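# Restock wall glove dispenser with two boxes from cart

## Task

Take both new glove boxes off the cart and place them into the empty slots of the wall-mounted glove dispenser; the cart and the pedal bin are movable. Release the boxes and move the robot away afterwards. The robot must not tip over or be left leaning, or the task fails.

## Robot and tools

ROBOT. A simulated Hello Robot Stretch 4, about 1.6 m tall, with one arm: an omni-wheel base (rim within 0.23 m of the base origin), a lift that rides up a mast, an arm that telescopes forward, a three-joint wrist and a two-finger gripper. A loose object may occasionally get nudged by something outside the robot.

FRAMES. Base frame: origin on the floor below the base centre, x ahead, y to the left, z up. hand_pose is reported in this frame as a point between the open fingertips; with all wrist joints at 0 its axes line up with the base frame. Its printed position may be slightly wrong. The odometry frame is the base frame as it was when the scene began.

TOOL execute_actions. Argument "actions": a list holding exactly one action, or empty (then it only reports state and images). Optional "cameras": list from head_camera, head_left_camera, head_right_camera, wrist_camera, all; omitted, null or ["all"] gives every camera, [] gives none; an unknown name rejects the call. An action contains "base", "joints" or both, optionally with "pace" and "contact_limits"; alternatively it contains only "end_of_arm". All its motions begin at once and may finish at different times.
- "base": one command only, each a relative offset from where the base last measured itself: {"translate_m": d} straight drive in metres, forward positive, -2 to 2; {"strafe_m": d} sideways in metres, left positive, -2 to 2; {"rotate_rad": d} turn in place in radians, counter-clockwise (left) positive, -3.2 to 3.2.
- "joints": absolute targets keyed by name (any subset): lift_m 0 to 1.2 m; arm_m 0 to 0.55 m extension; wrist_yaw_rad -1.134 to 4.276 (0 points ahead, positive turns left, 3.14 is folded back, above 3.4 the arm may block it); wrist_pitch_rad -1.117 to 4.259 (0 level, 1.57 pointing down); wrist_roll_rad -1.117 to 4.259 (0 puts the fingers level with each other; positive turns clockwise as seen from behind the gripper); gripper_m -0.038 to 0.141, the fingertip gap in metres (negative means fingers pressing together). Done tolerances: lift and arm ±0.004, yaw ±0.02, pitch ±0.05, roll ±0.02, gripper ±0.004. Joint targets beyond range are clipped and flagged; any other bad value or unknown key rejects the whole call with no motion.
- "pace": "slow", "default" (if omitted), "fast" or "max". Base speed 0.1/0.3/0.4/0.6 m/s and turn rate 1/2/3/4 rad/s respectively; with the lift above 0.2 these are further limited, down to 0.3 m/s and 1 rad/s at lift 1.2. Wrist speed is the same at all paces.
- "contact_limits": {"arm_m": v}, v from 0 (gentlest) to 0.75 (firmest), default 0.5; how hard the arm may push before it halts.
- {"end_of_arm": "enable_torque"} re-powers wrist or gripper motors that shut off; they then hold in place.
No action runs longer than 15 s. Parts left out of an action may still be driving toward earlier targets without the status showing it. If a result reports a stop, later motion, wait and finished_scene calls in that same reply are skipped.

TOOL wait: {"seconds": 0 to 10}; commands nothing, the world keeps running, returns state and images.
TOOL zoom_image: {"camera": name, "region": [x0, y0, x1, y1]} in pixels of that camera's latest full image, top-left origin, at most 504 by 504.
TOOL finished_scene: {"scene": current scene number}; final, reports success and gives the next task. Replying without any tool call ends everything.

CAMERAS. head_camera (420x560) on the mast top, looking forward and down; turn the base to look elsewhere. head_left_camera and head_right_camera (420x672 fisheye) beside it, aimed steeper, showing base and arm. wrist_camera (616x392) behind the fingers looking along them, fingertips near the image bottom.

RESULTS. base_status and joint_status: "done" (for the base, wheels turned the commanded amount even if slipping), "off_target" (resting short, may still push), "contact_stop_at_<key>" (hit something; that part goes slack and may sink or roll), "limit_stop_at_<name>", "time_out", "torque_fault" (wrist motor went limp; send enable_torque). After these stops the old target is dropped. "limit_stop_at_tilt" means a lean over 6 degrees: lift, arm and wheels go slack and ignore commands. "limit_stop_at_own_body": a joint was about to hit the robot; moving away still works, and it can come with an up-tilted, rolled gripper. on_its_own lists uncommanded behaviour; "held at" is the held target, not the position. lidar_m: 12 distances in metres, 30-degree sectors counter-clockwise from straight ahead (4th left, 7th behind, 10th right); "-" means nothing seen or closer than 0.25 m; misses glass, thin legs, much behind. wrist_depth_mm: 7x7 grid of median depths, 100 to 2000 mm, read from the top left. base_odometry counts wheel turns; a gap above about 0.1 rad between turned_by_wheels and turned_by_imu signals a collision or slip. base_tilt in degrees (forward and right positive) has a fixed bias up to about 1.5. motor_effort in percent, peak in brackets; a clear gripper_m effort change at commanded values of 0 or above shows a firm grip; neither the gripper reading nor "done" confirms holding.

TIPS. Unfold at the start with lift_m 0.4 and wrist_yaw_rad 0 together. Grip by commanding a gap smaller than the box width; squeezing harder pulls it toward the wrist. Raise the lift if fingertips jam on a surface. Avoid driving or turning with over 1 kg held and arm_m above 0.2, especially fast; avoid prolonged pushing, high gripper pushes, dropping or slamming boxes, and hard hits. Fewer, efficient motions are better.

Each tool is called after ">>>" by a JSON object that holds its "name" and its "arguments", one argument or row to a line.

## Session

>>> {"name": "execute_actions", "arguments": {
  "actions": []
}}

Scene clock: 0.00 s.
base_odometry: x=+0.000 y=+0.000 heading=+0.000 (m, m, rad; odometry frame)
turned_by_wheels: +0.000 (rad since the last result)
turned_by_imu: +0.000 (rad since the last result)
base_tilt: forward=-0.8 right=+0.0 (deg)
lidar_m: 2.52 2.36 2.58 1.34 1.29 1.38 1.93 1.80 1.92 1.84 1.60 1.48
base_status: not commanded
joint_positions: lift_m=+0.227 arm_m=+0.001 wrist_yaw_rad=+3.214 wrist_pitch_rad=-0.001 wrist_roll_rad=-0.002 gripper_m=+0.057
joint_status: not commanded
motor_effort: lift_m=+19 arm_m=-1 wrist_yaw_rad=+0 wrist_pitch_rad=-7 wrist_roll_rad=-1 gripper_m=-3 wheel_0=+0 wheel_1=+0 wheel_2=+0 (%)
hand_pose: x=-0.1223 y=+0.0662 z=+0.4057 quat_wxyz=(-0.036, +0.000, -0.001, +0.999) (m; base frame)
wrist_depth_mm: - - 142 - - - 1863 / - - 139 - - - 1397 / - - 134 294 - 1708 1308 / - 117 140 - - 1708 1308 / 185 1756 - - - 1708 1308 / 195 1708 208 1708 196 1618 1397 / 193 1008 1008 135 1060 991 1138
pictures: head_camera, head_left_camera, head_right_camera, wrist_camera
Images, in order (width x height): head_camera 420x560, head_left_camera 420x672, head_right_camera 420x672, wrist_camera 616x392.

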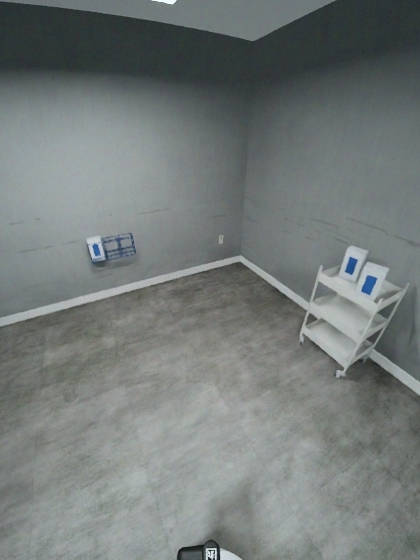

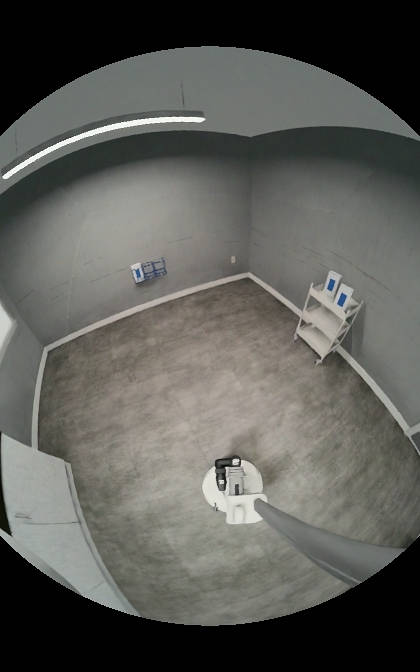

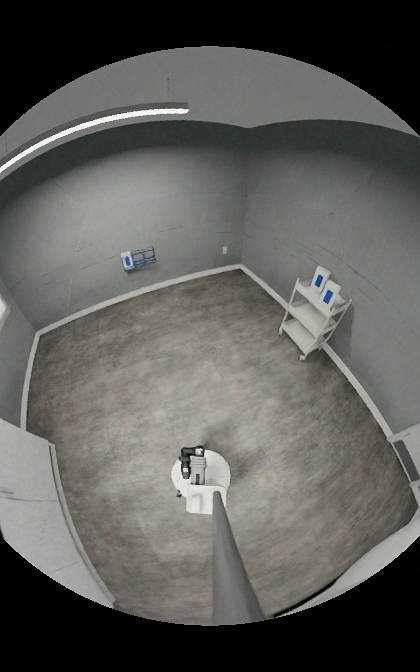

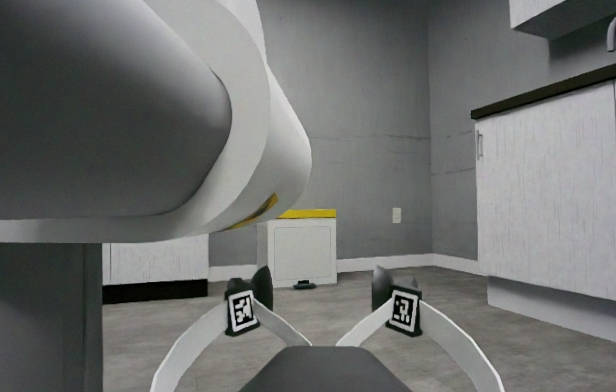

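>>> {"name": "zoom_image", "arguments": {
  "camera": "head_camera",
  "region": [60, 215, 160, 285]
}}

>>> {"name": "zoom_image", "arguments": {
  "camera": "head_camera",
  "region": [280, 230, 420, 390]
}}

>>> {"name": "execute_actions", "arguments": {
  "actions": [
    {"base":{"rotate_rad":-0.75},"joints":{"lift_m":0.9,"wrist_yaw_rad":0,"gripper_m":0.14}}
  ]
}}

Region (60, 215, 160, 285) of head_camera's 420x560 image, scaled by 5.040, with more detail than that image has; it fills the top 353 rows of this view, and the rest is white.

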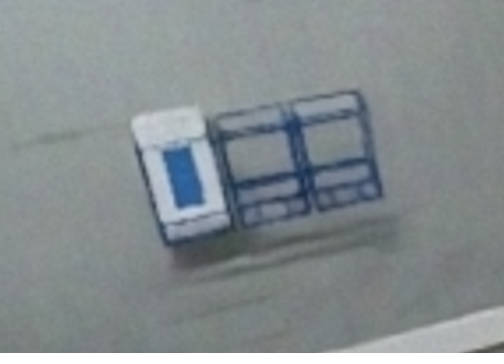

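Region (280, 230, 420, 390) of head_camera's 420x560 image, scaled by 3.150, with more detail than that image has; it fills the left 441 columns of this view, and the rest is white.

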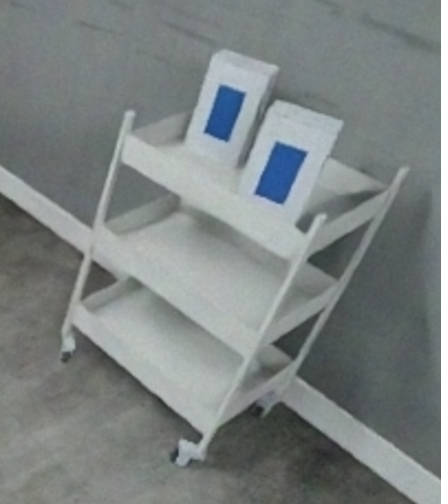

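Scene clock: 5.53 s.
base_odometry: x=+0.000 y=+0.000 heading=-0.749 (m, m, rad; odometry frame)
turned_by_wheels: -0.749 (rad since the last result)
turned_by_imu: -0.742 (rad since the last result)
base_tilt: forward=-0.9 right=+0.0 (deg)
lidar_m: 1.46 2.25 2.36 2.50 1.46 1.30 1.32 1.67 1.80 1.80 1.97 1.79
base_status: done
joint_positions: lift_m=+0.900 arm_m=+0.001 wrist_yaw_rad=+0.000 wrist_pitch_rad=-0.001 wrist_roll_rad=-0.002 gripper_m=+0.140
joint_status: all done
motor_effort: lift_m=+21(23) arm_m=-1(1) wrist_yaw_rad=-2(8) wrist_pitch_rad=-7(7) wrist_roll_rad=+0(2) gripper_m=-3(6) wheel_0=+4(8) wheel_1=+3(9) wheel_2=+3(10) (%)
hand_pose: x=+0.4603 y=-0.0873 z=+1.0782 quat_wxyz=(+1.000, -0.001, +0.000, +0.000) (m; base frame)
wrist_depth_mm: - - 1921 1708 1576 1430 1366 / - - 1921 1756 1618 1430 1308 / - - 1863 1808 1618 1430 1336 / - - 1983 1756 1537 1430 1308 / - - 1921 1708 1618 1430 1336 / - - 219 1430 1537 207 1336 / - - 1921 141 1537 1430 1308
pictures: head_camera, head_left_camera, head_right_camera, wrist_camera
Images, in order (width x height): head_camera 420x560, head_left_camera 420x672, head_right_camera 420x672, wrist_camera 616x392.

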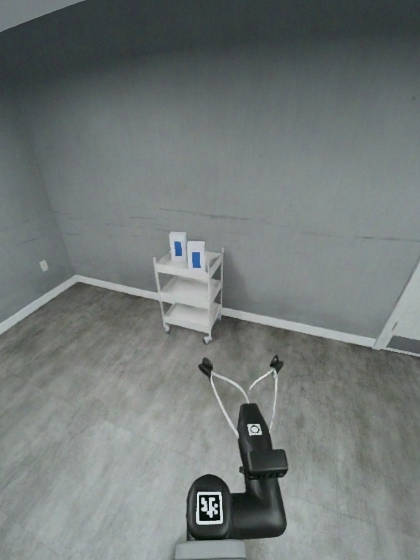

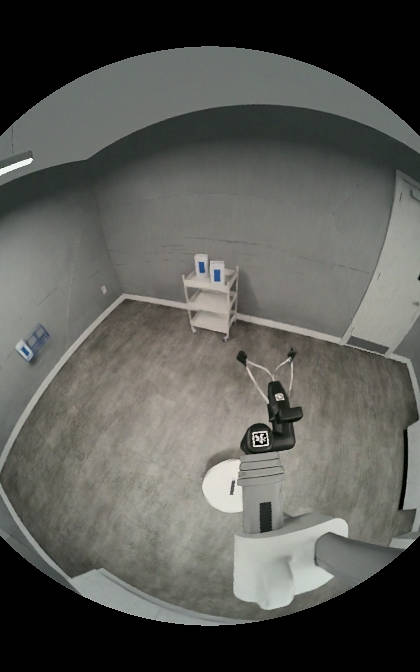

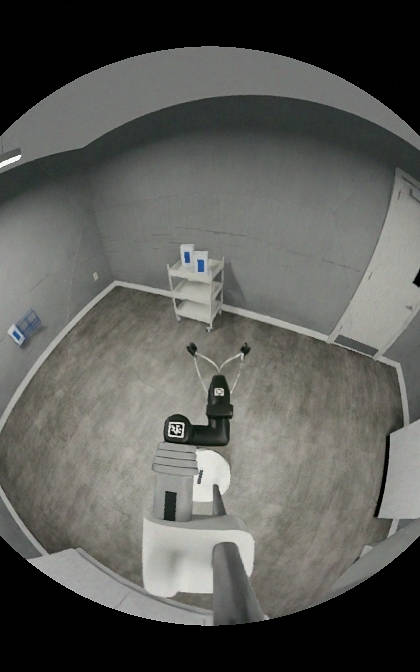

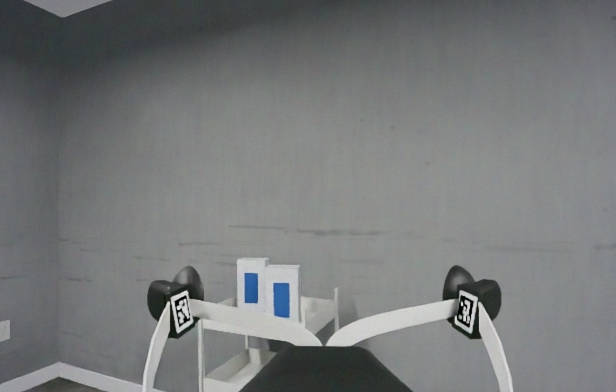

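>>> {"name": "execute_actions", "arguments": {
  "actions": [
    {"base":{"rotate_rad":-0.45},"pace":"fast"}
  ],
  "cameras": []
}}

>>> {"name": "execute_actions", "arguments": {
  "actions": [
    {"base":{"strafe_m":0.8},"pace":"fast"}
  ],
  "cameras": []
}}

>>> {"name": "execute_actions", "arguments": {
  "actions": [
    {"base":{"translate_m":0.55},"pace":"fast"}
  ],
  "cameras": ["head_camera","wrist_camera"]
}}

Scene clock: 14.43 s.
base_odometry: x=+0.000 y=+0.000 heading=-1.198 (m, m, rad; odometry frame)
turned_by_wheels: -0.449 (rad since the last result)
turned_by_imu: -0.445 (rad since the last result)
base_tilt: forward=-0.9 right=+0.0 (deg)
lidar_m: 1.79 1.46 2.37 2.38 2.51 1.40 1.32 1.36 1.75 1.78 1.83 1.90
base_status: done
joint_positions: lift_m=+0.900 arm_m=+0.001 wrist_yaw_rad=+0.000 wrist_pitch_rad=-0.001 wrist_roll_rad=-0.002 gripper_m=+0.140
joint_status: not commanded
motor_effort: lift_m=+21(22) arm_m=-1(1) wrist_yaw_rad=-1(2) wrist_pitch_rad=-7(6) wrist_roll_rad=+0(1) gripper_m=-3(4) wheel_0=+4(8) wheel_1=+4(10) wheel_2=+3(8) (%)
hand_pose: x=+0.4603 y=-0.0873 z=+1.0782 quat_wxyz=(+1.000, -0.001, +0.000, +0.000) (m; base frame)
wrist_depth_mm: 1618 1618 1661 1661 1618 1661 1661 / 1576 1618 1618 1661 1661 1661 1661 / 1576 1576 1618 1618 1618 1708 1661 / 1576 1618 1661 1618 1661 1661 1618 / 1576 1576 1576 1661 1618 1618 1661 / 1255 1430 220 1576 1618 206 1661 / 1281 1576 1576 141 1661 1661 1618
pictures: none
No camera images: the call's "cameras" was empty. Leave "cameras" out to get every camera's image.

Scene clock: 17.80 s.
base_odometry: x=+0.745 y=+0.291 heading=-1.198 (m, m, rad; odometry frame)
turned_by_wheels: +0.000 (rad since the last result)
turned_by_imu: -0.004 (rad since the last result)
base_tilt: forward=-0.9 right=+0.0 (deg)
lidar_m: 1.31 1.79 1.81 1.57 1.73 2.13 1.39 1.40 1.85 2.59 2.64 1.87
base_status: done
joint_positions: lift_m=+0.900 arm_m=+0.001 wrist_yaw_rad=+0.000 wrist_pitch_rad=-0.001 wrist_roll_rad=-0.002 gripper_m=+0.140
joint_status: not commanded
motor_effort: lift_m=+21(22) arm_m=-1(0) wrist_yaw_rad=+0(1) wrist_pitch_rad=-6(8) wrist_roll_rad=+0(0) gripper_m=-4(4) wheel_0=-2(19) wheel_1=+2(13) wheel_2=+0(2) (%)
hand_pose: x=+0.4603 y=-0.0874 z=+1.0783 quat_wxyz=(+1.000, -0.001, +0.000, +0.000) (m; base frame)
wrist_depth_mm: 1499 1537 1576 1618 1618 1618 1661 / 1537 1537 1499 1576 1618 1576 1618 / 1499 1499 1576 1618 1576 1576 1661 / 1537 1537 1537 1576 1576 1576 1576 / 1499 1499 1499 1576 1618 1576 1618 / 1499 1499 219 1182 1576 206 1576 / 1499 1499 1537 140 1537 1576 1618
pictures: none
No camera images: the call's "cameras" was empty. Leave "cameras" out to get every camera's image.

Scene clock: 20.70 s.
base_odometry: x=+0.945 y=-0.221 heading=-1.198 (m, m, rad; odometry frame)
turned_by_wheels: +0.000 (rad since the last result)
turned_by_imu: -0.002 (rad since the last result)
base_tilt: forward=-0.9 right=+0.0 (deg)
lidar_m: 0.76 0.78 1.56 1.66 1.66 2.29 1.98 1.99 2.54 2.53 1.84 1.27
base_status: done
joint_positions: lift_m=+0.900 arm_m=+0.001 wrist_yaw_rad=+0.000 wrist_pitch_rad=-0.001 wrist_roll_rad=-0.002 gripper_m=+0.140
joint_status: not commanded
motor_effort: lift_m=+20(20) arm_m=-1(1) wrist_yaw_rad=-1(0) wrist_pitch_rad=-8(7) wrist_roll_rad=+0(1) gripper_m=+0(0) wheel_0=+3(9) wheel_1=+4(8) wheel_2=-2(14) (%)
hand_pose: x=+0.4603 y=-0.0874 z=+1.0783 quat_wxyz=(+1.000, -0.001, +0.000, +0.000) (m; base frame)
wrist_depth_mm: 976 991 991 991 1025 1025 1042 / 960 976 991 991 1008 1025 1008 / 976 976 991 1008 1008 1025 1042 / 960 976 976 991 991 1025 1025 / 960 960 991 976 1008 1008 1025 / 946 960 220 991 991 206 1025 / 960 946 759 141 991 991 1025
pictures: head_camera, wrist_camera
Images, in order (width x height): head_camera 420x560, wrist_camera 616x392.

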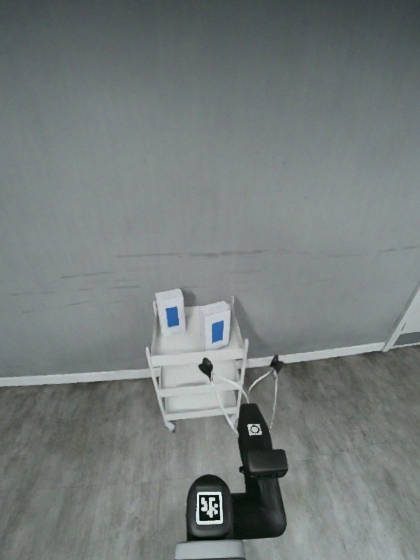

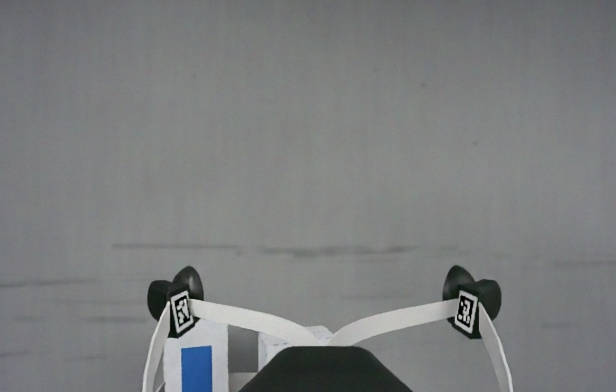

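>>> {"name": "execute_actions", "arguments": {
  "actions": [
    {"base":{"translate_m":-0.1},"joints":{"lift_m":0.66}}
  ],
  "cameras": ["head_camera","wrist_camera"]
}}

Scene clock: 24.60 s.
base_odometry: x=+0.909 y=-0.128 heading=-1.198 (m, m, rad; odometry frame)
turned_by_wheels: +0.000 (rad since the last result)
turned_by_imu: -0.002 (rad since the last result)
base_tilt: forward=-0.9 right=+0.0 (deg)
lidar_m: 0.86 0.87 1.71 1.63 1.66 2.26 1.83 1.88 2.45 2.54 2.01 1.35
base_status: done
joint_positions: lift_m=+0.660 arm_m=+0.001 wrist_yaw_rad=+0.000 wrist_pitch_rad=-0.001 wrist_roll_rad=-0.002 gripper_m=+0.140
joint_status: all done
motor_effort: lift_m=+15(16) arm_m=-1(1) wrist_yaw_rad=-1(1) wrist_pitch_rad=-7(10) wrist_roll_rad=+0(2) gripper_m=-2(2) wheel_0=-2(13) wheel_1=-2(8) wheel_2=+1(12) (%)
hand_pose: x=+0.4603 y=-0.0874 z=+0.8388 quat_wxyz=(+1.000, -0.001, +0.000, +0.000) (m; base frame)
wrist_depth_mm: 1078 1098 1098 1098 1118 1138 1138 / 1078 1060 1098 1098 1118 1138 1138 / 1060 1078 1098 1098 1098 1138 1138 / 1060 1078 1078 1098 1118 1118 1118 / 1042 1060 854 741 1098 1138 1138 / 1060 707 219 661 668 206 1138 / 1042 1060 1060 141 1098 1098 1138
pictures: head_camera, wrist_camera
Images, in order (width x height): head_camera 420x560, wrist_camera 616x392.

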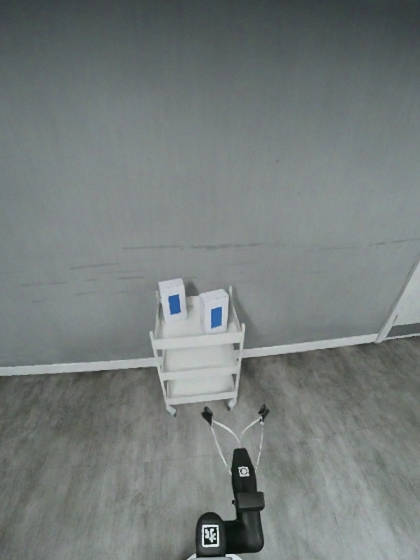

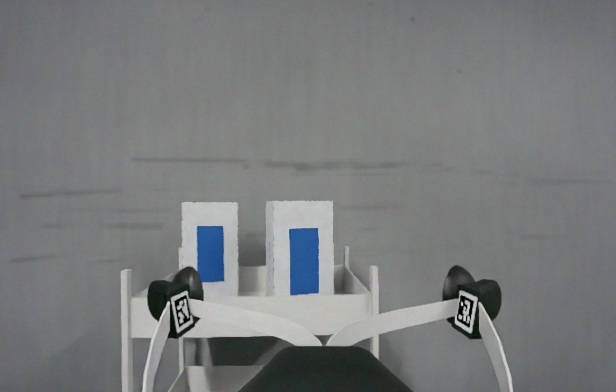

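>>> {"name": "execute_actions", "arguments": {
  "actions": [
    {"base":{"strafe_m":0.022},"joints":{"arm_m":0.42}}
  ],
  "cameras": ["head_camera","wrist_camera"]
}}

Scene clock: 29.60 s.
base_odometry: x=+0.929 y=-0.120 heading=-1.198 (m, m, rad; odometry frame)
turned_by_wheels: +0.000 (rad since the last result)
turned_by_imu: -0.002 (rad since the last result)
base_tilt: forward=-0.8 right=+0.0 (deg)
lidar_m: 0.84 0.87 1.70 1.60 1.64 2.27 1.83 1.90 2.42 2.56 1.99 1.38
base_status: done
joint_positions: lift_m=+0.660 arm_m=+0.419 wrist_yaw_rad=+0.000 wrist_pitch_rad=-0.001 wrist_roll_rad=-0.002 gripper_m=+0.140
joint_status: all done
motor_effort: lift_m=+15(15) arm_m=+5(7) wrist_yaw_rad=-1(0) wrist_pitch_rad=-9(7) wrist_roll_rad=+1(1) gripper_m=+3(1) wheel_0=-2(8) wheel_1=+1(9) wheel_2=+0(1) (%)
hand_pose: x=+0.8785 y=-0.0874 z=+0.8388 quat_wxyz=(+1.000, -0.001, +0.000, +0.000) (m; base frame)
wrist_depth_mm: 654 661 661 676 683 691 691 / 640 654 661 668 676 683 699 / 640 654 661 661 668 676 691 / 640 654 647 312 676 676 691 / 634 424 647 303 668 676 676 / 634 415 219 301 322 206 683 / 407 418 473 141 452 668 683
pictures: head_camera, wrist_camera
Images, in order (width x height): head_camera 420x560, wrist_camera 616x392.

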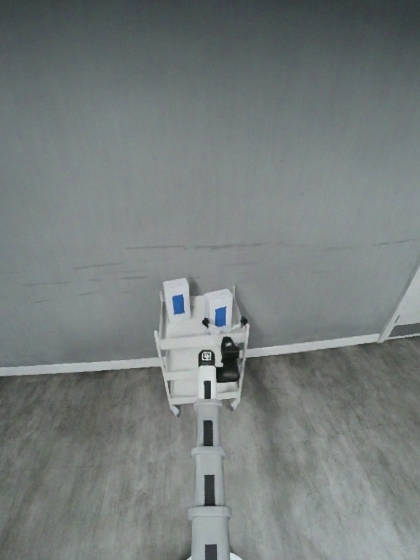

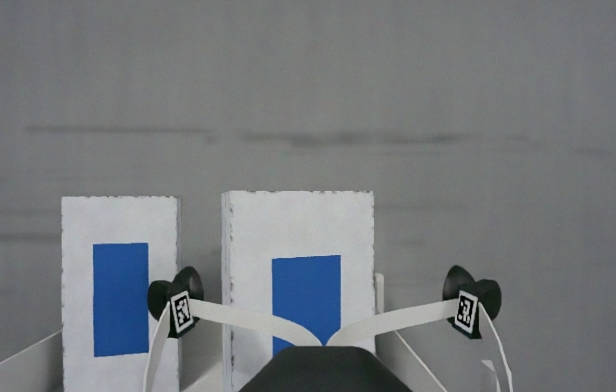

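>>> {"name": "execute_actions", "arguments": {
  "actions": [
    {"base":{"strafe_m":0.015},"joints":{"arm_m":0.52}}
  ],
  "cameras": ["wrist_camera"]
}}

>>> {"name": "execute_actions", "arguments": {
  "actions": [
    {"joints":{"gripper_m":0.05}}
  ],
  "cameras": ["wrist_camera","head_camera"]
}}

Scene clock: 32.43 s.
base_odometry: x=+0.943 y=-0.115 heading=-1.199 (m, m, rad; odometry frame)
turned_by_wheels: +0.000 (rad since the last result)
turned_by_imu: -0.001 (rad since the last result)
base_tilt: forward=-0.9 right=+0.0 (deg)
lidar_m: 0.85 1.30 1.70 1.59 1.61 2.24 1.86 1.89 2.46 2.59 2.00 1.34
base_status: done
joint_positions: lift_m=+0.660 arm_m=+0.519 wrist_yaw_rad=+0.000 wrist_pitch_rad=-0.001 wrist_roll_rad=-0.002 gripper_m=+0.140
joint_status: all done
motor_effort: lift_m=+15(15) arm_m=+5(5) wrist_yaw_rad=-1(1) wrist_pitch_rad=-6(6) wrist_roll_rad=+0(0) gripper_m=-1(6) wheel_0=-5(14) wheel_1=+2(7) wheel_2=+0(1) (%)
hand_pose: x=+0.9785 y=-0.0874 z=+0.8388 quat_wxyz=(+1.000, -0.001, +0.000, +0.000) (m; base frame)
wrist_depth_mm: 549 554 559 564 574 580 585 / 544 549 559 564 569 580 585 / 539 544 549 559 569 574 580 / 322 382 213 206 224 569 580 / 315 334 193 202 220 569 574 / 312 325 190 201 213 207 574 / 312 327 191 141 221 564 574
pictures: wrist_camera
Images, in order (width x height): wrist_camera 616x392.

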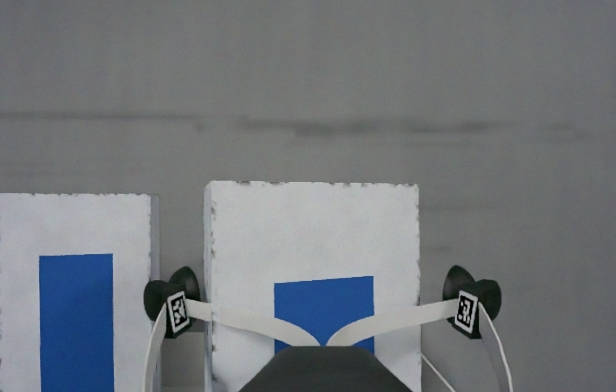

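Scene clock: 34.33 s.
base_odometry: x=+0.943 y=-0.115 heading=-1.198 (m, m, rad; odometry frame)
turned_by_wheels: +0.000 (rad since the last result)
turned_by_imu: -0.001 (rad since the last result)
base_tilt: forward=-0.8 right=+0.0 (deg)
lidar_m: 0.84 1.30 1.70 1.60 1.61 2.23 1.86 1.89 2.47 2.61 2.02 1.37
base_status: not commanded
joint_positions: lift_m=+0.660 arm_m=+0.519 wrist_yaw_rad=+0.003 wrist_pitch_rad=-0.002 wrist_roll_rad=-0.001 gripper_m=+0.051
joint_status: all done
motor_effort: lift_m=+14(14) arm_m=+5(5) wrist_yaw_rad=-9(10) wrist_pitch_rad=-4(7) wrist_roll_rad=-2(1) gripper_m=-36(36) wheel_0=-3(5) wheel_1=+2(2) wheel_2=+0(0) (%)
hand_pose: x=+0.9788 y=-0.0865 z=+0.8390 quat_wxyz=(+1.000, -0.001, -0.001, +0.002) (m; base frame)
wrist_depth_mm: 549 559 559 569 574 580 580 / 544 554 559 569 569 574 585 / 544 549 559 564 569 574 580 / 322 368 554 183 202 574 580 / 317 332 173 181 198 574 569 / 314 324 174 182 198 183 569 / 312 327 175 177 201 564 569
pictures: head_camera, wrist_camera
Images, in order (width x height): head_camera 420x560, wrist_camera 616x392.

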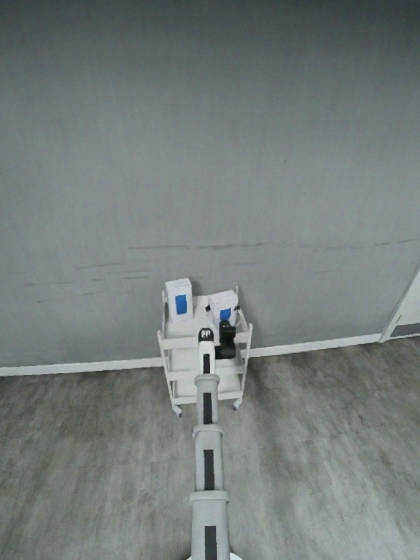

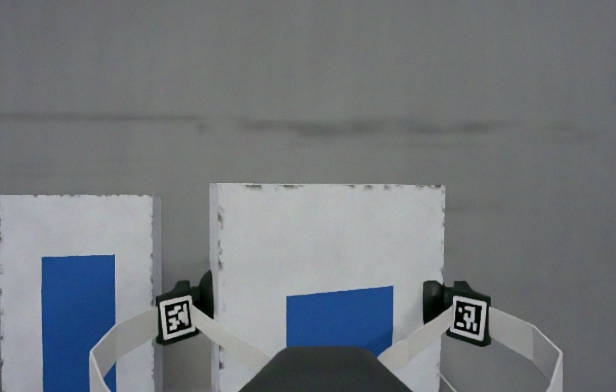

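>>> {"name": "execute_actions", "arguments": {
  "actions": [
    {"joints":{"lift_m":0.95}}
  ],
  "cameras": []
}}

>>> {"name": "execute_actions", "arguments": {
  "actions": [
    {"joints":{"arm_m":0.0}}
  ],
  "cameras": []
}}

>>> {"name": "execute_actions", "arguments": {
  "actions": [
    {"base":{"rotate_rad":1.6}}
  ]
}}

Scene clock: 39.20 s.
base_odometry: x=+0.943 y=-0.115 heading=-1.198 (m, m, rad; odometry frame)
turned_by_wheels: +0.000 (rad since the last result)
turned_by_imu: -0.002 (rad since the last result)
base_tilt: forward=-0.9 right=+0.0 (deg)
lidar_m: 0.86 1.30 1.69 1.61 1.62 2.23 1.87 1.90 2.45 2.60 2.00 1.37
base_status: not commanded
joint_positions: lift_m=+0.950 arm_m=+0.519 wrist_yaw_rad=+0.000 wrist_pitch_rad=+0.006 wrist_roll_rad=-0.002 gripper_m=+0.051
joint_status: all done
on_its_own: wrist_pitch_rad is at rest, and its effort (-28) is outside its rest range (-23 to +23)
motor_effort: lift_m=+24(26) arm_m=+5(5) wrist_yaw_rad=-1(9) wrist_pitch_rad=-28(29) wrist_roll_rad=-1(2) gripper_m=-40(39) wheel_0=-3(3) wheel_1=+2(2) wheel_2=+0(0) (%)
hand_pose: x=+0.9786 y=-0.0874 z=+1.1259 quat_wxyz=(+1.000, -0.001, +0.003, +0.000) (m; base frame)
wrist_depth_mm: 539 549 554 564 569 574 580 / 544 549 554 559 564 574 580 / 539 549 554 564 574 574 580 / 539 544 544 187 204 569 580 / 539 544 177 185 200 574 580 / 539 544 175 182 197 182 580 / 535 544 173 176 195 569 574
pictures: none
No camera images: the call's "cameras" was empty. Leave "cameras" out to get every camera's image.

Scene clock: 41.77 s.
base_odometry: x=+0.943 y=-0.115 heading=-1.198 (m, m, rad; odometry frame)
turned_by_wheels: +0.000 (rad since the last result)
turned_by_imu: -0.001 (rad since the last result)
base_tilt: forward=-0.9 right=+0.0 (deg)
lidar_m: 0.38 1.30 1.70 1.59 1.61 2.23 1.85 1.89 2.46 2.58 2.01 0.45
base_status: not commanded
joint_positions: lift_m=+0.950 arm_m=+0.002 wrist_yaw_rad=+0.000 wrist_pitch_rad=+0.007 wrist_roll_rad=-0.002 gripper_m=+0.051
joint_status: all done
on_its_own: wrist_pitch_rad is at rest, and its effort (-29) is outside its rest range (-23 to +23)
motor_effort: lift_m=+24(24) arm_m=-5(4) wrist_yaw_rad=+0(1) wrist_pitch_rad=-29(30) wrist_roll_rad=+0(0) gripper_m=-34(38) wheel_0=-3(3) wheel_1=+2(2) wheel_2=+0(0) (%)
hand_pose: x=+0.4610 y=-0.0875 z=+1.1258 quat_wxyz=(+1.000, -0.001, +0.003, +0.000) (m; base frame)
wrist_depth_mm: 1060 1078 1098 1098 1118 1118 1138 / 1060 1078 1098 1098 1118 1138 1118 / 1042 1060 1078 1098 1118 1138 1138 / 1060 1060 1078 188 204 1118 1118 / 1042 1060 177 184 200 1118 1138 / 1042 1078 174 182 197 183 1118 / 1042 1060 173 176 195 1118 1118
pictures: none
No camera images: the call's "cameras" was empty. Leave "cameras" out to get every camera's image.

Scene clock: 43.97 s.
base_odometry: x=+0.943 y=-0.115 heading=+0.401 (m, m, rad; odometry frame)
turned_by_wheels: +1.599 (rad since the last result)
turned_by_imu: +1.577 (rad since the last result)
base_tilt: forward=-0.8 right=+0.0 (deg)
lidar_m: 0.37 1.63 2.26 1.85 1.89 2.47 2.60 1.97 0.92 0.84 1.33 0.41
base_status: done
joint_positions: lift_m=+0.950 arm_m=+0.002 wrist_yaw_rad=+0.000 wrist_pitch_rad=+0.007 wrist_roll_rad=-0.002 gripper_m=+0.051
joint_status: not commanded
on_its_own: wrist_pitch_rad is at rest, and its effort (-27) is outside its rest range (-23 to +23)
motor_effort: lift_m=+24(24) arm_m=-5(5) wrist_yaw_rad=-1(5) wrist_pitch_rad=-27(30) wrist_roll_rad=-1(1) gripper_m=-37(38) wheel_0=-2(9) wheel_1=-4(10) wheel_2=-2(10) (%)
hand_pose: x=+0.4610 y=-0.0874 z=+1.1258 quat_wxyz=(+1.000, -0.001, +0.003, +0.000) (m; base frame)
wrist_depth_mm: 1499 1499 1499 1537 1499 1537 1499 / 1499 1499 1499 1537 1537 1537 1576 / 1499 1499 1499 1499 1499 1537 1537 / 1499 1499 1499 187 203 1537 1576 / 1464 1499 177 184 200 1499 1537 / 1499 1464 174 182 196 183 1576 / 1464 1397 173 175 194 1537 1499
pictures: head_camera, head_left_camera, head_right_camera, wrist_camera
Images, in order (width x height): head_camera 420x560, head_left_camera 420x672, head_right_camera 420x672, wrist_camera 616x392.

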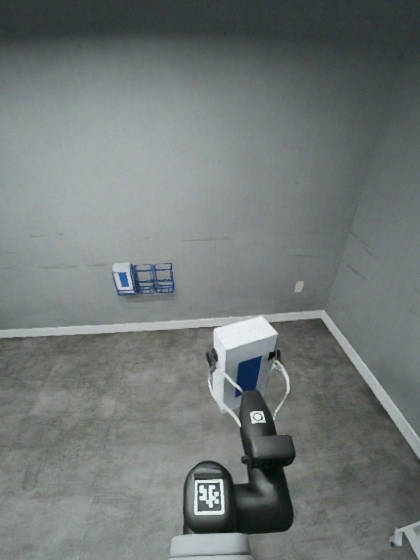

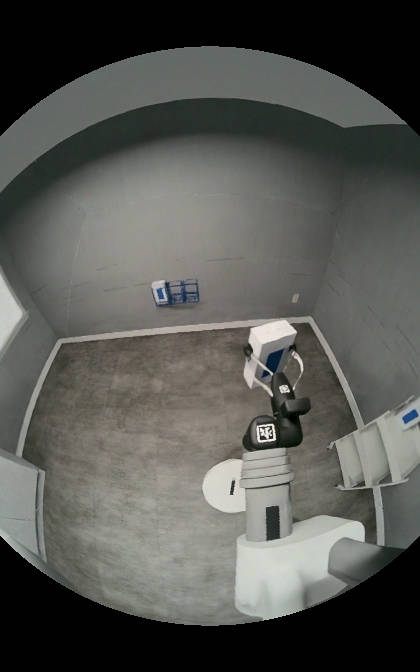

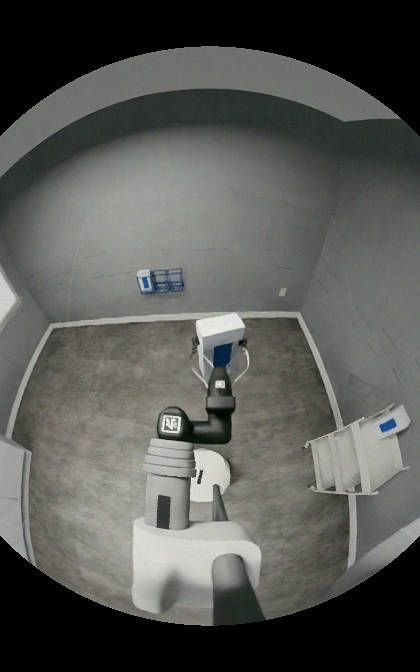

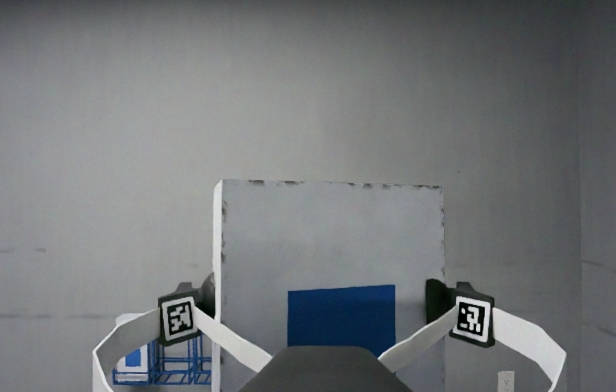

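>>> {"name": "execute_actions", "arguments": {
  "actions": [
    {"base":{"strafe_m":0.5}}
  ],
  "cameras": []
}}

>>> {"name": "execute_actions", "arguments": {
  "actions": [
    {"base":{"translate_m":0.85},"joints":{"lift_m":0.85}}
  ]
}}

Scene clock: 50.47 s.
base_odometry: x=+0.748 y=+0.346 heading=+0.401 (m, m, rad; odometry frame)
turned_by_wheels: +0.000 (rad since the last result)
turned_by_imu: -0.004 (rad since the last result)
base_tilt: forward=-0.9 right=+0.0 (deg)
lidar_m: 0.37 1.71 2.01 1.35 1.36 1.79 2.63 2.69 1.90 1.35 1.79 0.43
base_status: done
joint_positions: lift_m=+0.950 arm_m=+0.002 wrist_yaw_rad=+0.000 wrist_pitch_rad=+0.007 wrist_roll_rad=-0.002 gripper_m=+0.051
joint_status: not commanded
on_its_own: wrist_pitch_rad is at rest, and its effort (-29) is outside its rest range (-23 to +23)
motor_effort: lift_m=+24(24) arm_m=-5(5) wrist_yaw_rad=-1(2) wrist_pitch_rad=-29(28) wrist_roll_rad=-1(1) gripper_m=-36(36) wheel_0=-1(17) wheel_1=+1(12) wheel_2=+0(1) (%)
hand_pose: x=+0.4610 y=-0.0874 z=+1.1258 quat_wxyz=(+1.000, -0.001, +0.003, +0.000) (m; base frame)
wrist_depth_mm: 1464 1464 1464 1499 1499 1537 1499 / 1464 1464 1499 1499 1499 1499 1537 / 1464 1499 1464 1464 1499 1537 1537 / 1464 1464 1464 187 204 1464 1499 / 1464 1464 177 184 200 1537 1537 / 1464 1430 175 182 197 183 1537 / 1397 1464 173 176 195 1537 1499
pictures: none
No camera images: the call's "cameras" was empty. Leave "cameras" out to get every camera's image.

Scene clock: 54.77 s.
base_odometry: x=+1.530 y=+0.678 heading=+0.401 (m, m, rad; odometry frame)
turned_by_wheels: +0.000 (rad since the last result)
turned_by_imu: -0.004 (rad since the last result)
base_tilt: forward=-0.9 right=+0.0 (deg)
lidar_m: 0.39 0.73 1.09 1.99 1.76 1.91 3.52 2.62 1.50 1.72 1.22 0.42
base_status: done
joint_positions: lift_m=+0.850 arm_m=+0.002 wrist_yaw_rad=+0.000 wrist_pitch_rad=+0.007 wrist_roll_rad=-0.002 gripper_m=+0.051
joint_status: all done
on_its_own: wrist_pitch_rad is at rest, and its effort (-28) is outside its rest range (-23 to +23)
motor_effort: lift_m=+17(22) arm_m=-5(5) wrist_yaw_rad=-1(1) wrist_pitch_rad=-28(29) wrist_roll_rad=+0(1) gripper_m=-37(36) wheel_0=+2(9) wheel_1=+4(7) wheel_2=-2(11) (%)
hand_pose: x=+0.4610 y=-0.0874 z=+1.0264 quat_wxyz=(+1.000, -0.001, +0.003, +0.000) (m; base frame)
wrist_depth_mm: 597 603 603 609 609 621 627 / 597 603 609 609 615 615 634 / 591 597 597 609 615 615 621 / 591 603 603 188 203 615 627 / 591 597 176 184 199 621 615 / 591 597 174 182 198 183 615 / 591 597 173 176 195 615 621
pictures: head_camera, head_left_camera, head_right_camera, wrist_camera
Images, in order (width x height): head_camera 420x560, head_left_camera 420x672, head_right_camera 420x672, wrist_camera 616x392.

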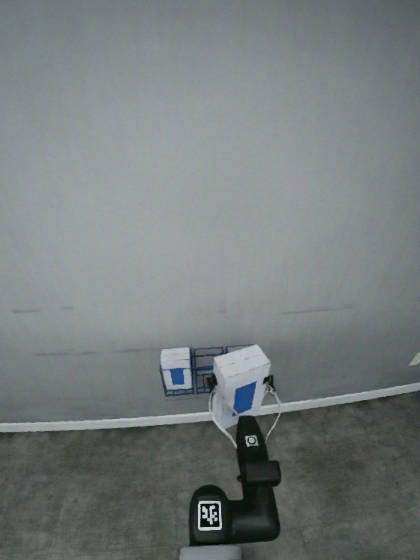

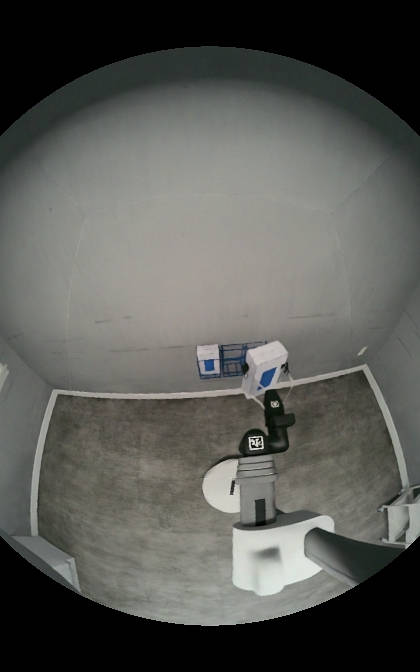

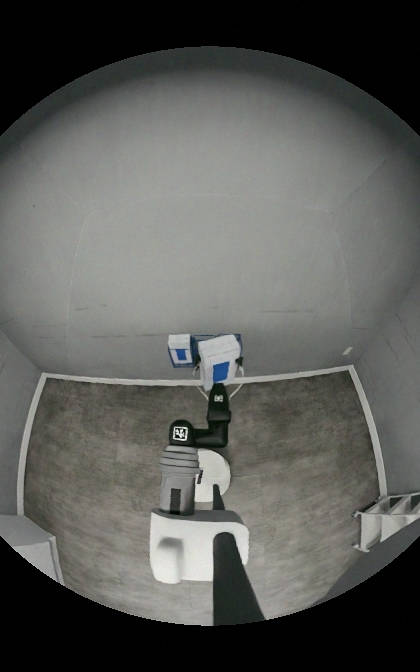

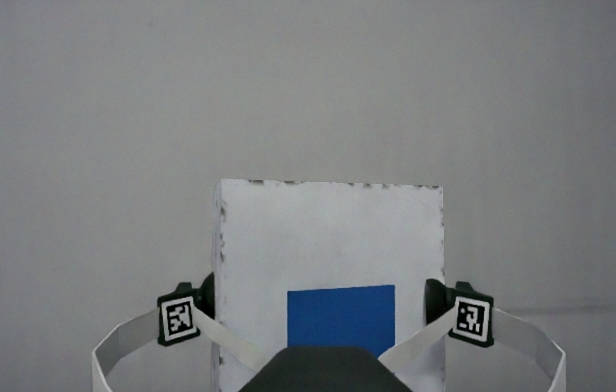

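>>> {"name": "execute_actions", "arguments": {
  "actions": [
    {"base":{"rotate_rad":0.04},"joints":{"wrist_yaw_rad":-0.5}}
  ],
  "cameras": ["head_camera"]
}}

>>> {"name": "zoom_image", "arguments": {
  "camera": "head_camera",
  "region": [150, 330, 300, 430]
}}

Scene clock: 59.07 s.
base_odometry: x=+1.531 y=+0.678 heading=+0.441 (m, m, rad; odometry frame)
turned_by_wheels: +0.040 (rad since the last result)
turned_by_imu: +0.038 (rad since the last result)
base_tilt: forward=-0.9 right=+0.0 (deg)
lidar_m: 0.70 0.85 1.14 1.97 1.77 1.95 3.54 2.53 1.50 1.71 1.21 0.37
base_status: done
joint_positions: lift_m=+0.850 arm_m=+0.002 wrist_yaw_rad=-0.500 wrist_pitch_rad=+0.007 wrist_roll_rad=-0.002 gripper_m=+0.051
joint_status: all done
on_its_own: wrist_pitch_rad is at rest, and its effort (-30) is outside its rest range (-23 to +23)
motor_effort: lift_m=+18(18) arm_m=-4(4) wrist_yaw_rad=-1(19) wrist_pitch_rad=-30(26) wrist_roll_rad=+1(0) gripper_m=-34(35) wheel_0=-1(5) wheel_1=-5(4) wheel_2=+0(7) (%)
hand_pose: x=+0.3837 y=-0.2150 z=+1.0264 quat_wxyz=(+0.969, +0.000, +0.003, -0.247) (m; base frame)
wrist_depth_mm: 535 591 654 741 854 1025 1255 / 535 591 661 741 854 1025 1229 / 535 585 661 750 842 1008 1229 / 535 591 627 187 204 991 1229 / 530 585 176 184 200 1008 1205 / 530 564 174 182 198 182 1205 / 530 574 173 176 195 976 1229
pictures: head_camera
Images, in order (width x height): head_camera 420x560.

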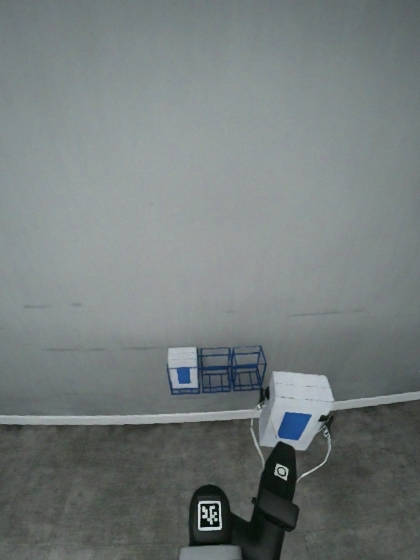

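Region (150, 330, 300, 430) of head_camera's 420x560 image, scaled by 3.360, with more detail than that image has.

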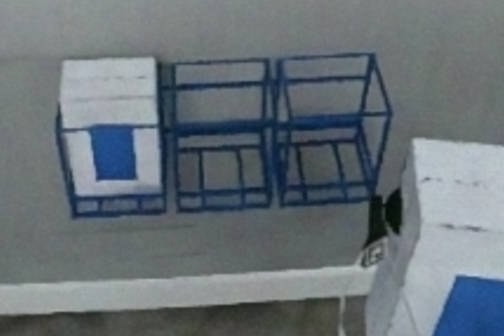

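>>> {"name": "execute_actions", "arguments": {
  "actions": [
    {"base":{"strafe_m":-0.06},"joints":{"wrist_yaw_rad":0.0,"arm_m":0.29}}
  ],
  "cameras": ["head_camera","head_right_camera"]
}}

>>> {"name": "zoom_image", "arguments": {
  "camera": "head_camera",
  "region": [140, 300, 320, 440]
}}

Scene clock: 63.83 s.
base_odometry: x=+1.556 y=+0.624 heading=+0.441 (m, m, rad; odometry frame)
turned_by_wheels: +0.000 (rad since the last result)
turned_by_imu: -0.002 (rad since the last result)
base_tilt: forward=-0.9 right=+0.0 (deg)
lidar_m: 0.70 0.73 1.14 2.03 1.81 2.01 3.63 2.44 1.46 1.66 1.20 0.77
base_status: done
joint_positions: lift_m=+0.850 arm_m=+0.289 wrist_yaw_rad=+0.000 wrist_pitch_rad=+0.006 wrist_roll_rad=-0.002 gripper_m=+0.051
joint_status: all done
on_its_own: wrist_pitch_rad is at rest, and its effort (-27) is outside its rest range (-23 to +23)
motor_effort: lift_m=+17(18) arm_m=+5(5) wrist_yaw_rad=-1(13) wrist_pitch_rad=-27(28) wrist_roll_rad=+0(0) gripper_m=-37(35) wheel_0=+3(13) wheel_1=-3(10) wheel_2=+0(1) (%)
hand_pose: x=+0.7485 y=-0.0874 z=+1.0264 quat_wxyz=(+1.000, -0.001, +0.003, +0.000) (m; base frame)
wrist_depth_mm: 317 314 314 312 312 312 312 / 314 314 312 314 312 309 310 / 314 314 312 314 309 310 312 / 315 312 312 187 203 310 309 / 314 314 177 183 199 309 310 / 310 314 174 182 197 182 309 / 312 310 173 176 195 309 307
pictures: head_camera, head_right_camera
Images, in order (width x height): head_camera 420x560, head_right_camera 420x672.

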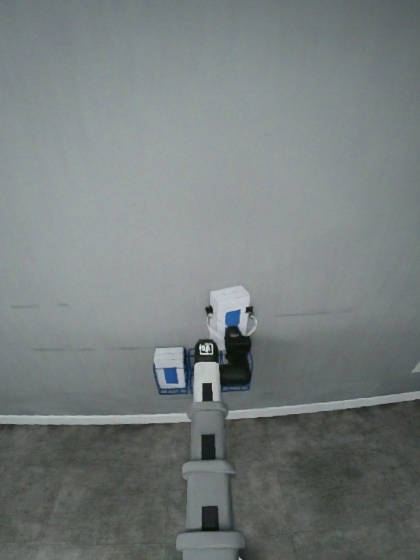

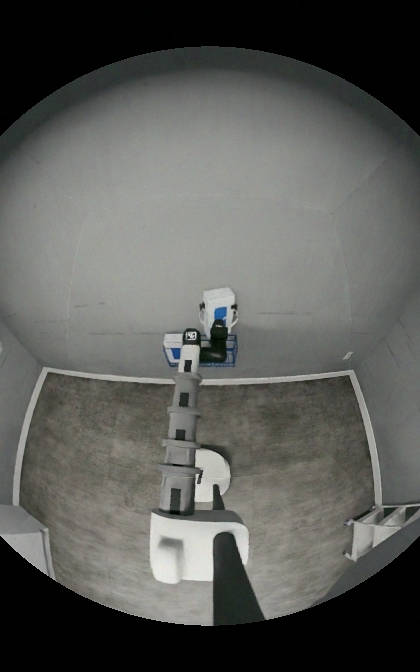

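Region (140, 300, 320, 440) of head_camera's 420x560 image, scaled by 2.800, with more detail than that image has.

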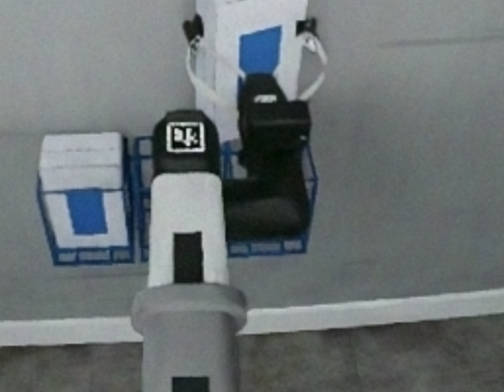

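>>> {"name": "execute_actions", "arguments": {
  "actions": [
    {"joints":{"arm_m":0.31}}
  ],
  "cameras": []
}}

>>> {"name": "execute_actions", "arguments": {
  "actions": [
    {"joints":{"lift_m":0.74},"pace":"slow"}
  ],
  "cameras": ["head_left_camera","head_right_camera"]
}}

>>> {"name": "zoom_image", "arguments": {
  "camera": "head_right_camera",
  "region": [150, 270, 290, 390]
}}

>>> {"name": "zoom_image", "arguments": {
  "camera": "head_left_camera",
  "region": [170, 280, 310, 400]
}}

Scene clock: 67.60 s.
base_odometry: x=+1.556 y=+0.624 heading=+0.441 (m, m, rad; odometry frame)
turned_by_wheels: +0.000 (rad since the last result)
turned_by_imu: -0.002 (rad since the last result)
base_tilt: forward=-0.8 right=+0.0 (deg)
lidar_m: 0.72 0.75 1.14 2.03 1.81 2.01 3.63 2.48 1.46 1.66 1.19 0.79
base_status: not commanded
joint_positions: lift_m=+0.850 arm_m=+0.309 wrist_yaw_rad=+0.000 wrist_pitch_rad=+0.006 wrist_roll_rad=-0.002 gripper_m=+0.051
joint_status: all done
on_its_own: wrist_pitch_rad is at rest, and its effort (-27) is outside its rest range (-23 to +23)
motor_effort: lift_m=+17(17) arm_m=+5(5) wrist_yaw_rad=-1(1) wrist_pitch_rad=-27(31) wrist_roll_rad=+0(1) gripper_m=-35(32) wheel_0=+3(3) wheel_1=-3(3) wheel_2=+0(0) (%)
hand_pose: x=+0.7685 y=-0.0874 z=+1.0264 quat_wxyz=(+1.000, -0.001, +0.003, +0.000) (m; base frame)
wrist_depth_mm: 296 296 293 293 291 291 291 / 294 293 293 293 291 290 291 / 294 294 291 291 291 291 290 / 293 293 291 187 204 290 289 / 293 291 176 184 200 290 289 / 291 293 175 182 197 182 289 / 291 291 173 176 195 287 287
pictures: none
No camera images: the call's "cameras" was empty. Leave "cameras" out to get every camera's image.

Scene clock: 69.37 s.
base_odometry: x=+1.556 y=+0.624 heading=+0.441 (m, m, rad; odometry frame)
turned_by_wheels: +0.000 (rad since the last result)
turned_by_imu: -0.001 (rad since the last result)
base_tilt: forward=-0.8 right=+0.0 (deg)
lidar_m: 0.70 0.72 1.15 2.03 1.82 2.02 3.62 2.47 1.46 1.66 1.21 0.76
base_status: not commanded
joint_positions: lift_m=+0.740 arm_m=+0.309 wrist_yaw_rad=+0.000 wrist_pitch_rad=+0.007 wrist_roll_rad=-0.002 gripper_m=+0.051
joint_status: all done
on_its_own: wrist_pitch_rad is at rest, and its effort (-27) is outside its rest range (-23 to +23)
motor_effort: lift_m=+17(16) arm_m=+5(5) wrist_yaw_rad=+0(1) wrist_pitch_rad=-27(29) wrist_roll_rad=+0(0) gripper_m=-36(34) wheel_0=+3(3) wheel_1=-3(3) wheel_2=+0(0) (%)
hand_pose: x=+0.7685 y=-0.0874 z=+0.9164 quat_wxyz=(+1.000, -0.001, +0.003, +0.000) (m; base frame)
wrist_depth_mm: 294 294 293 293 293 291 291 / 294 294 294 293 291 291 291 / 294 293 294 293 293 290 291 / 294 291 291 187 203 291 290 / 293 293 177 185 199 289 290 / 293 291 175 182 197 183 287 / 291 291 173 176 195 289 289
pictures: head_left_camera, head_right_camera
Images, in order (width x height): head_left_camera 420x672, head_right_camera 420x672.

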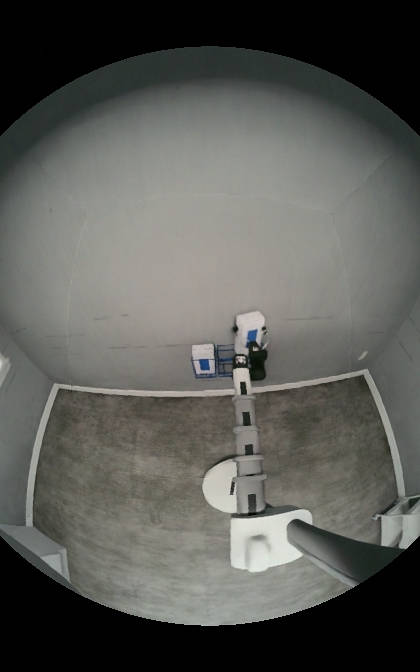

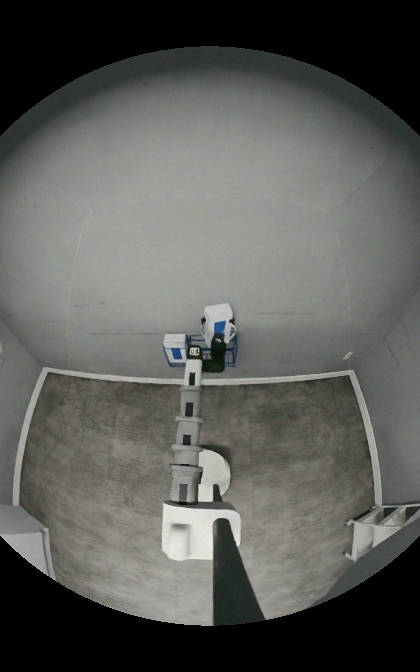

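Region (150, 270, 290, 390) of head_right_camera's 420x672 image, scaled by 3.600, with more detail than that image has; it fills the top 432 rows of this view, and the rest is white.

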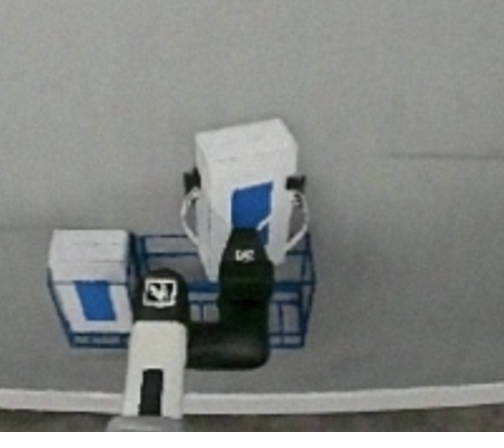

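Region (170, 280, 310, 400) of head_left_camera's 420x672 image, scaled by 3.600, with more detail than that image has; it fills the top 432 rows of this view, and the rest is white.

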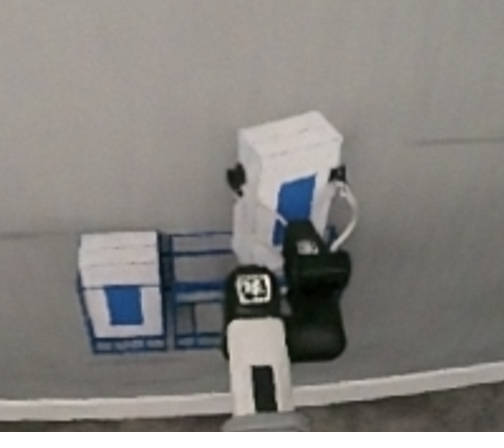

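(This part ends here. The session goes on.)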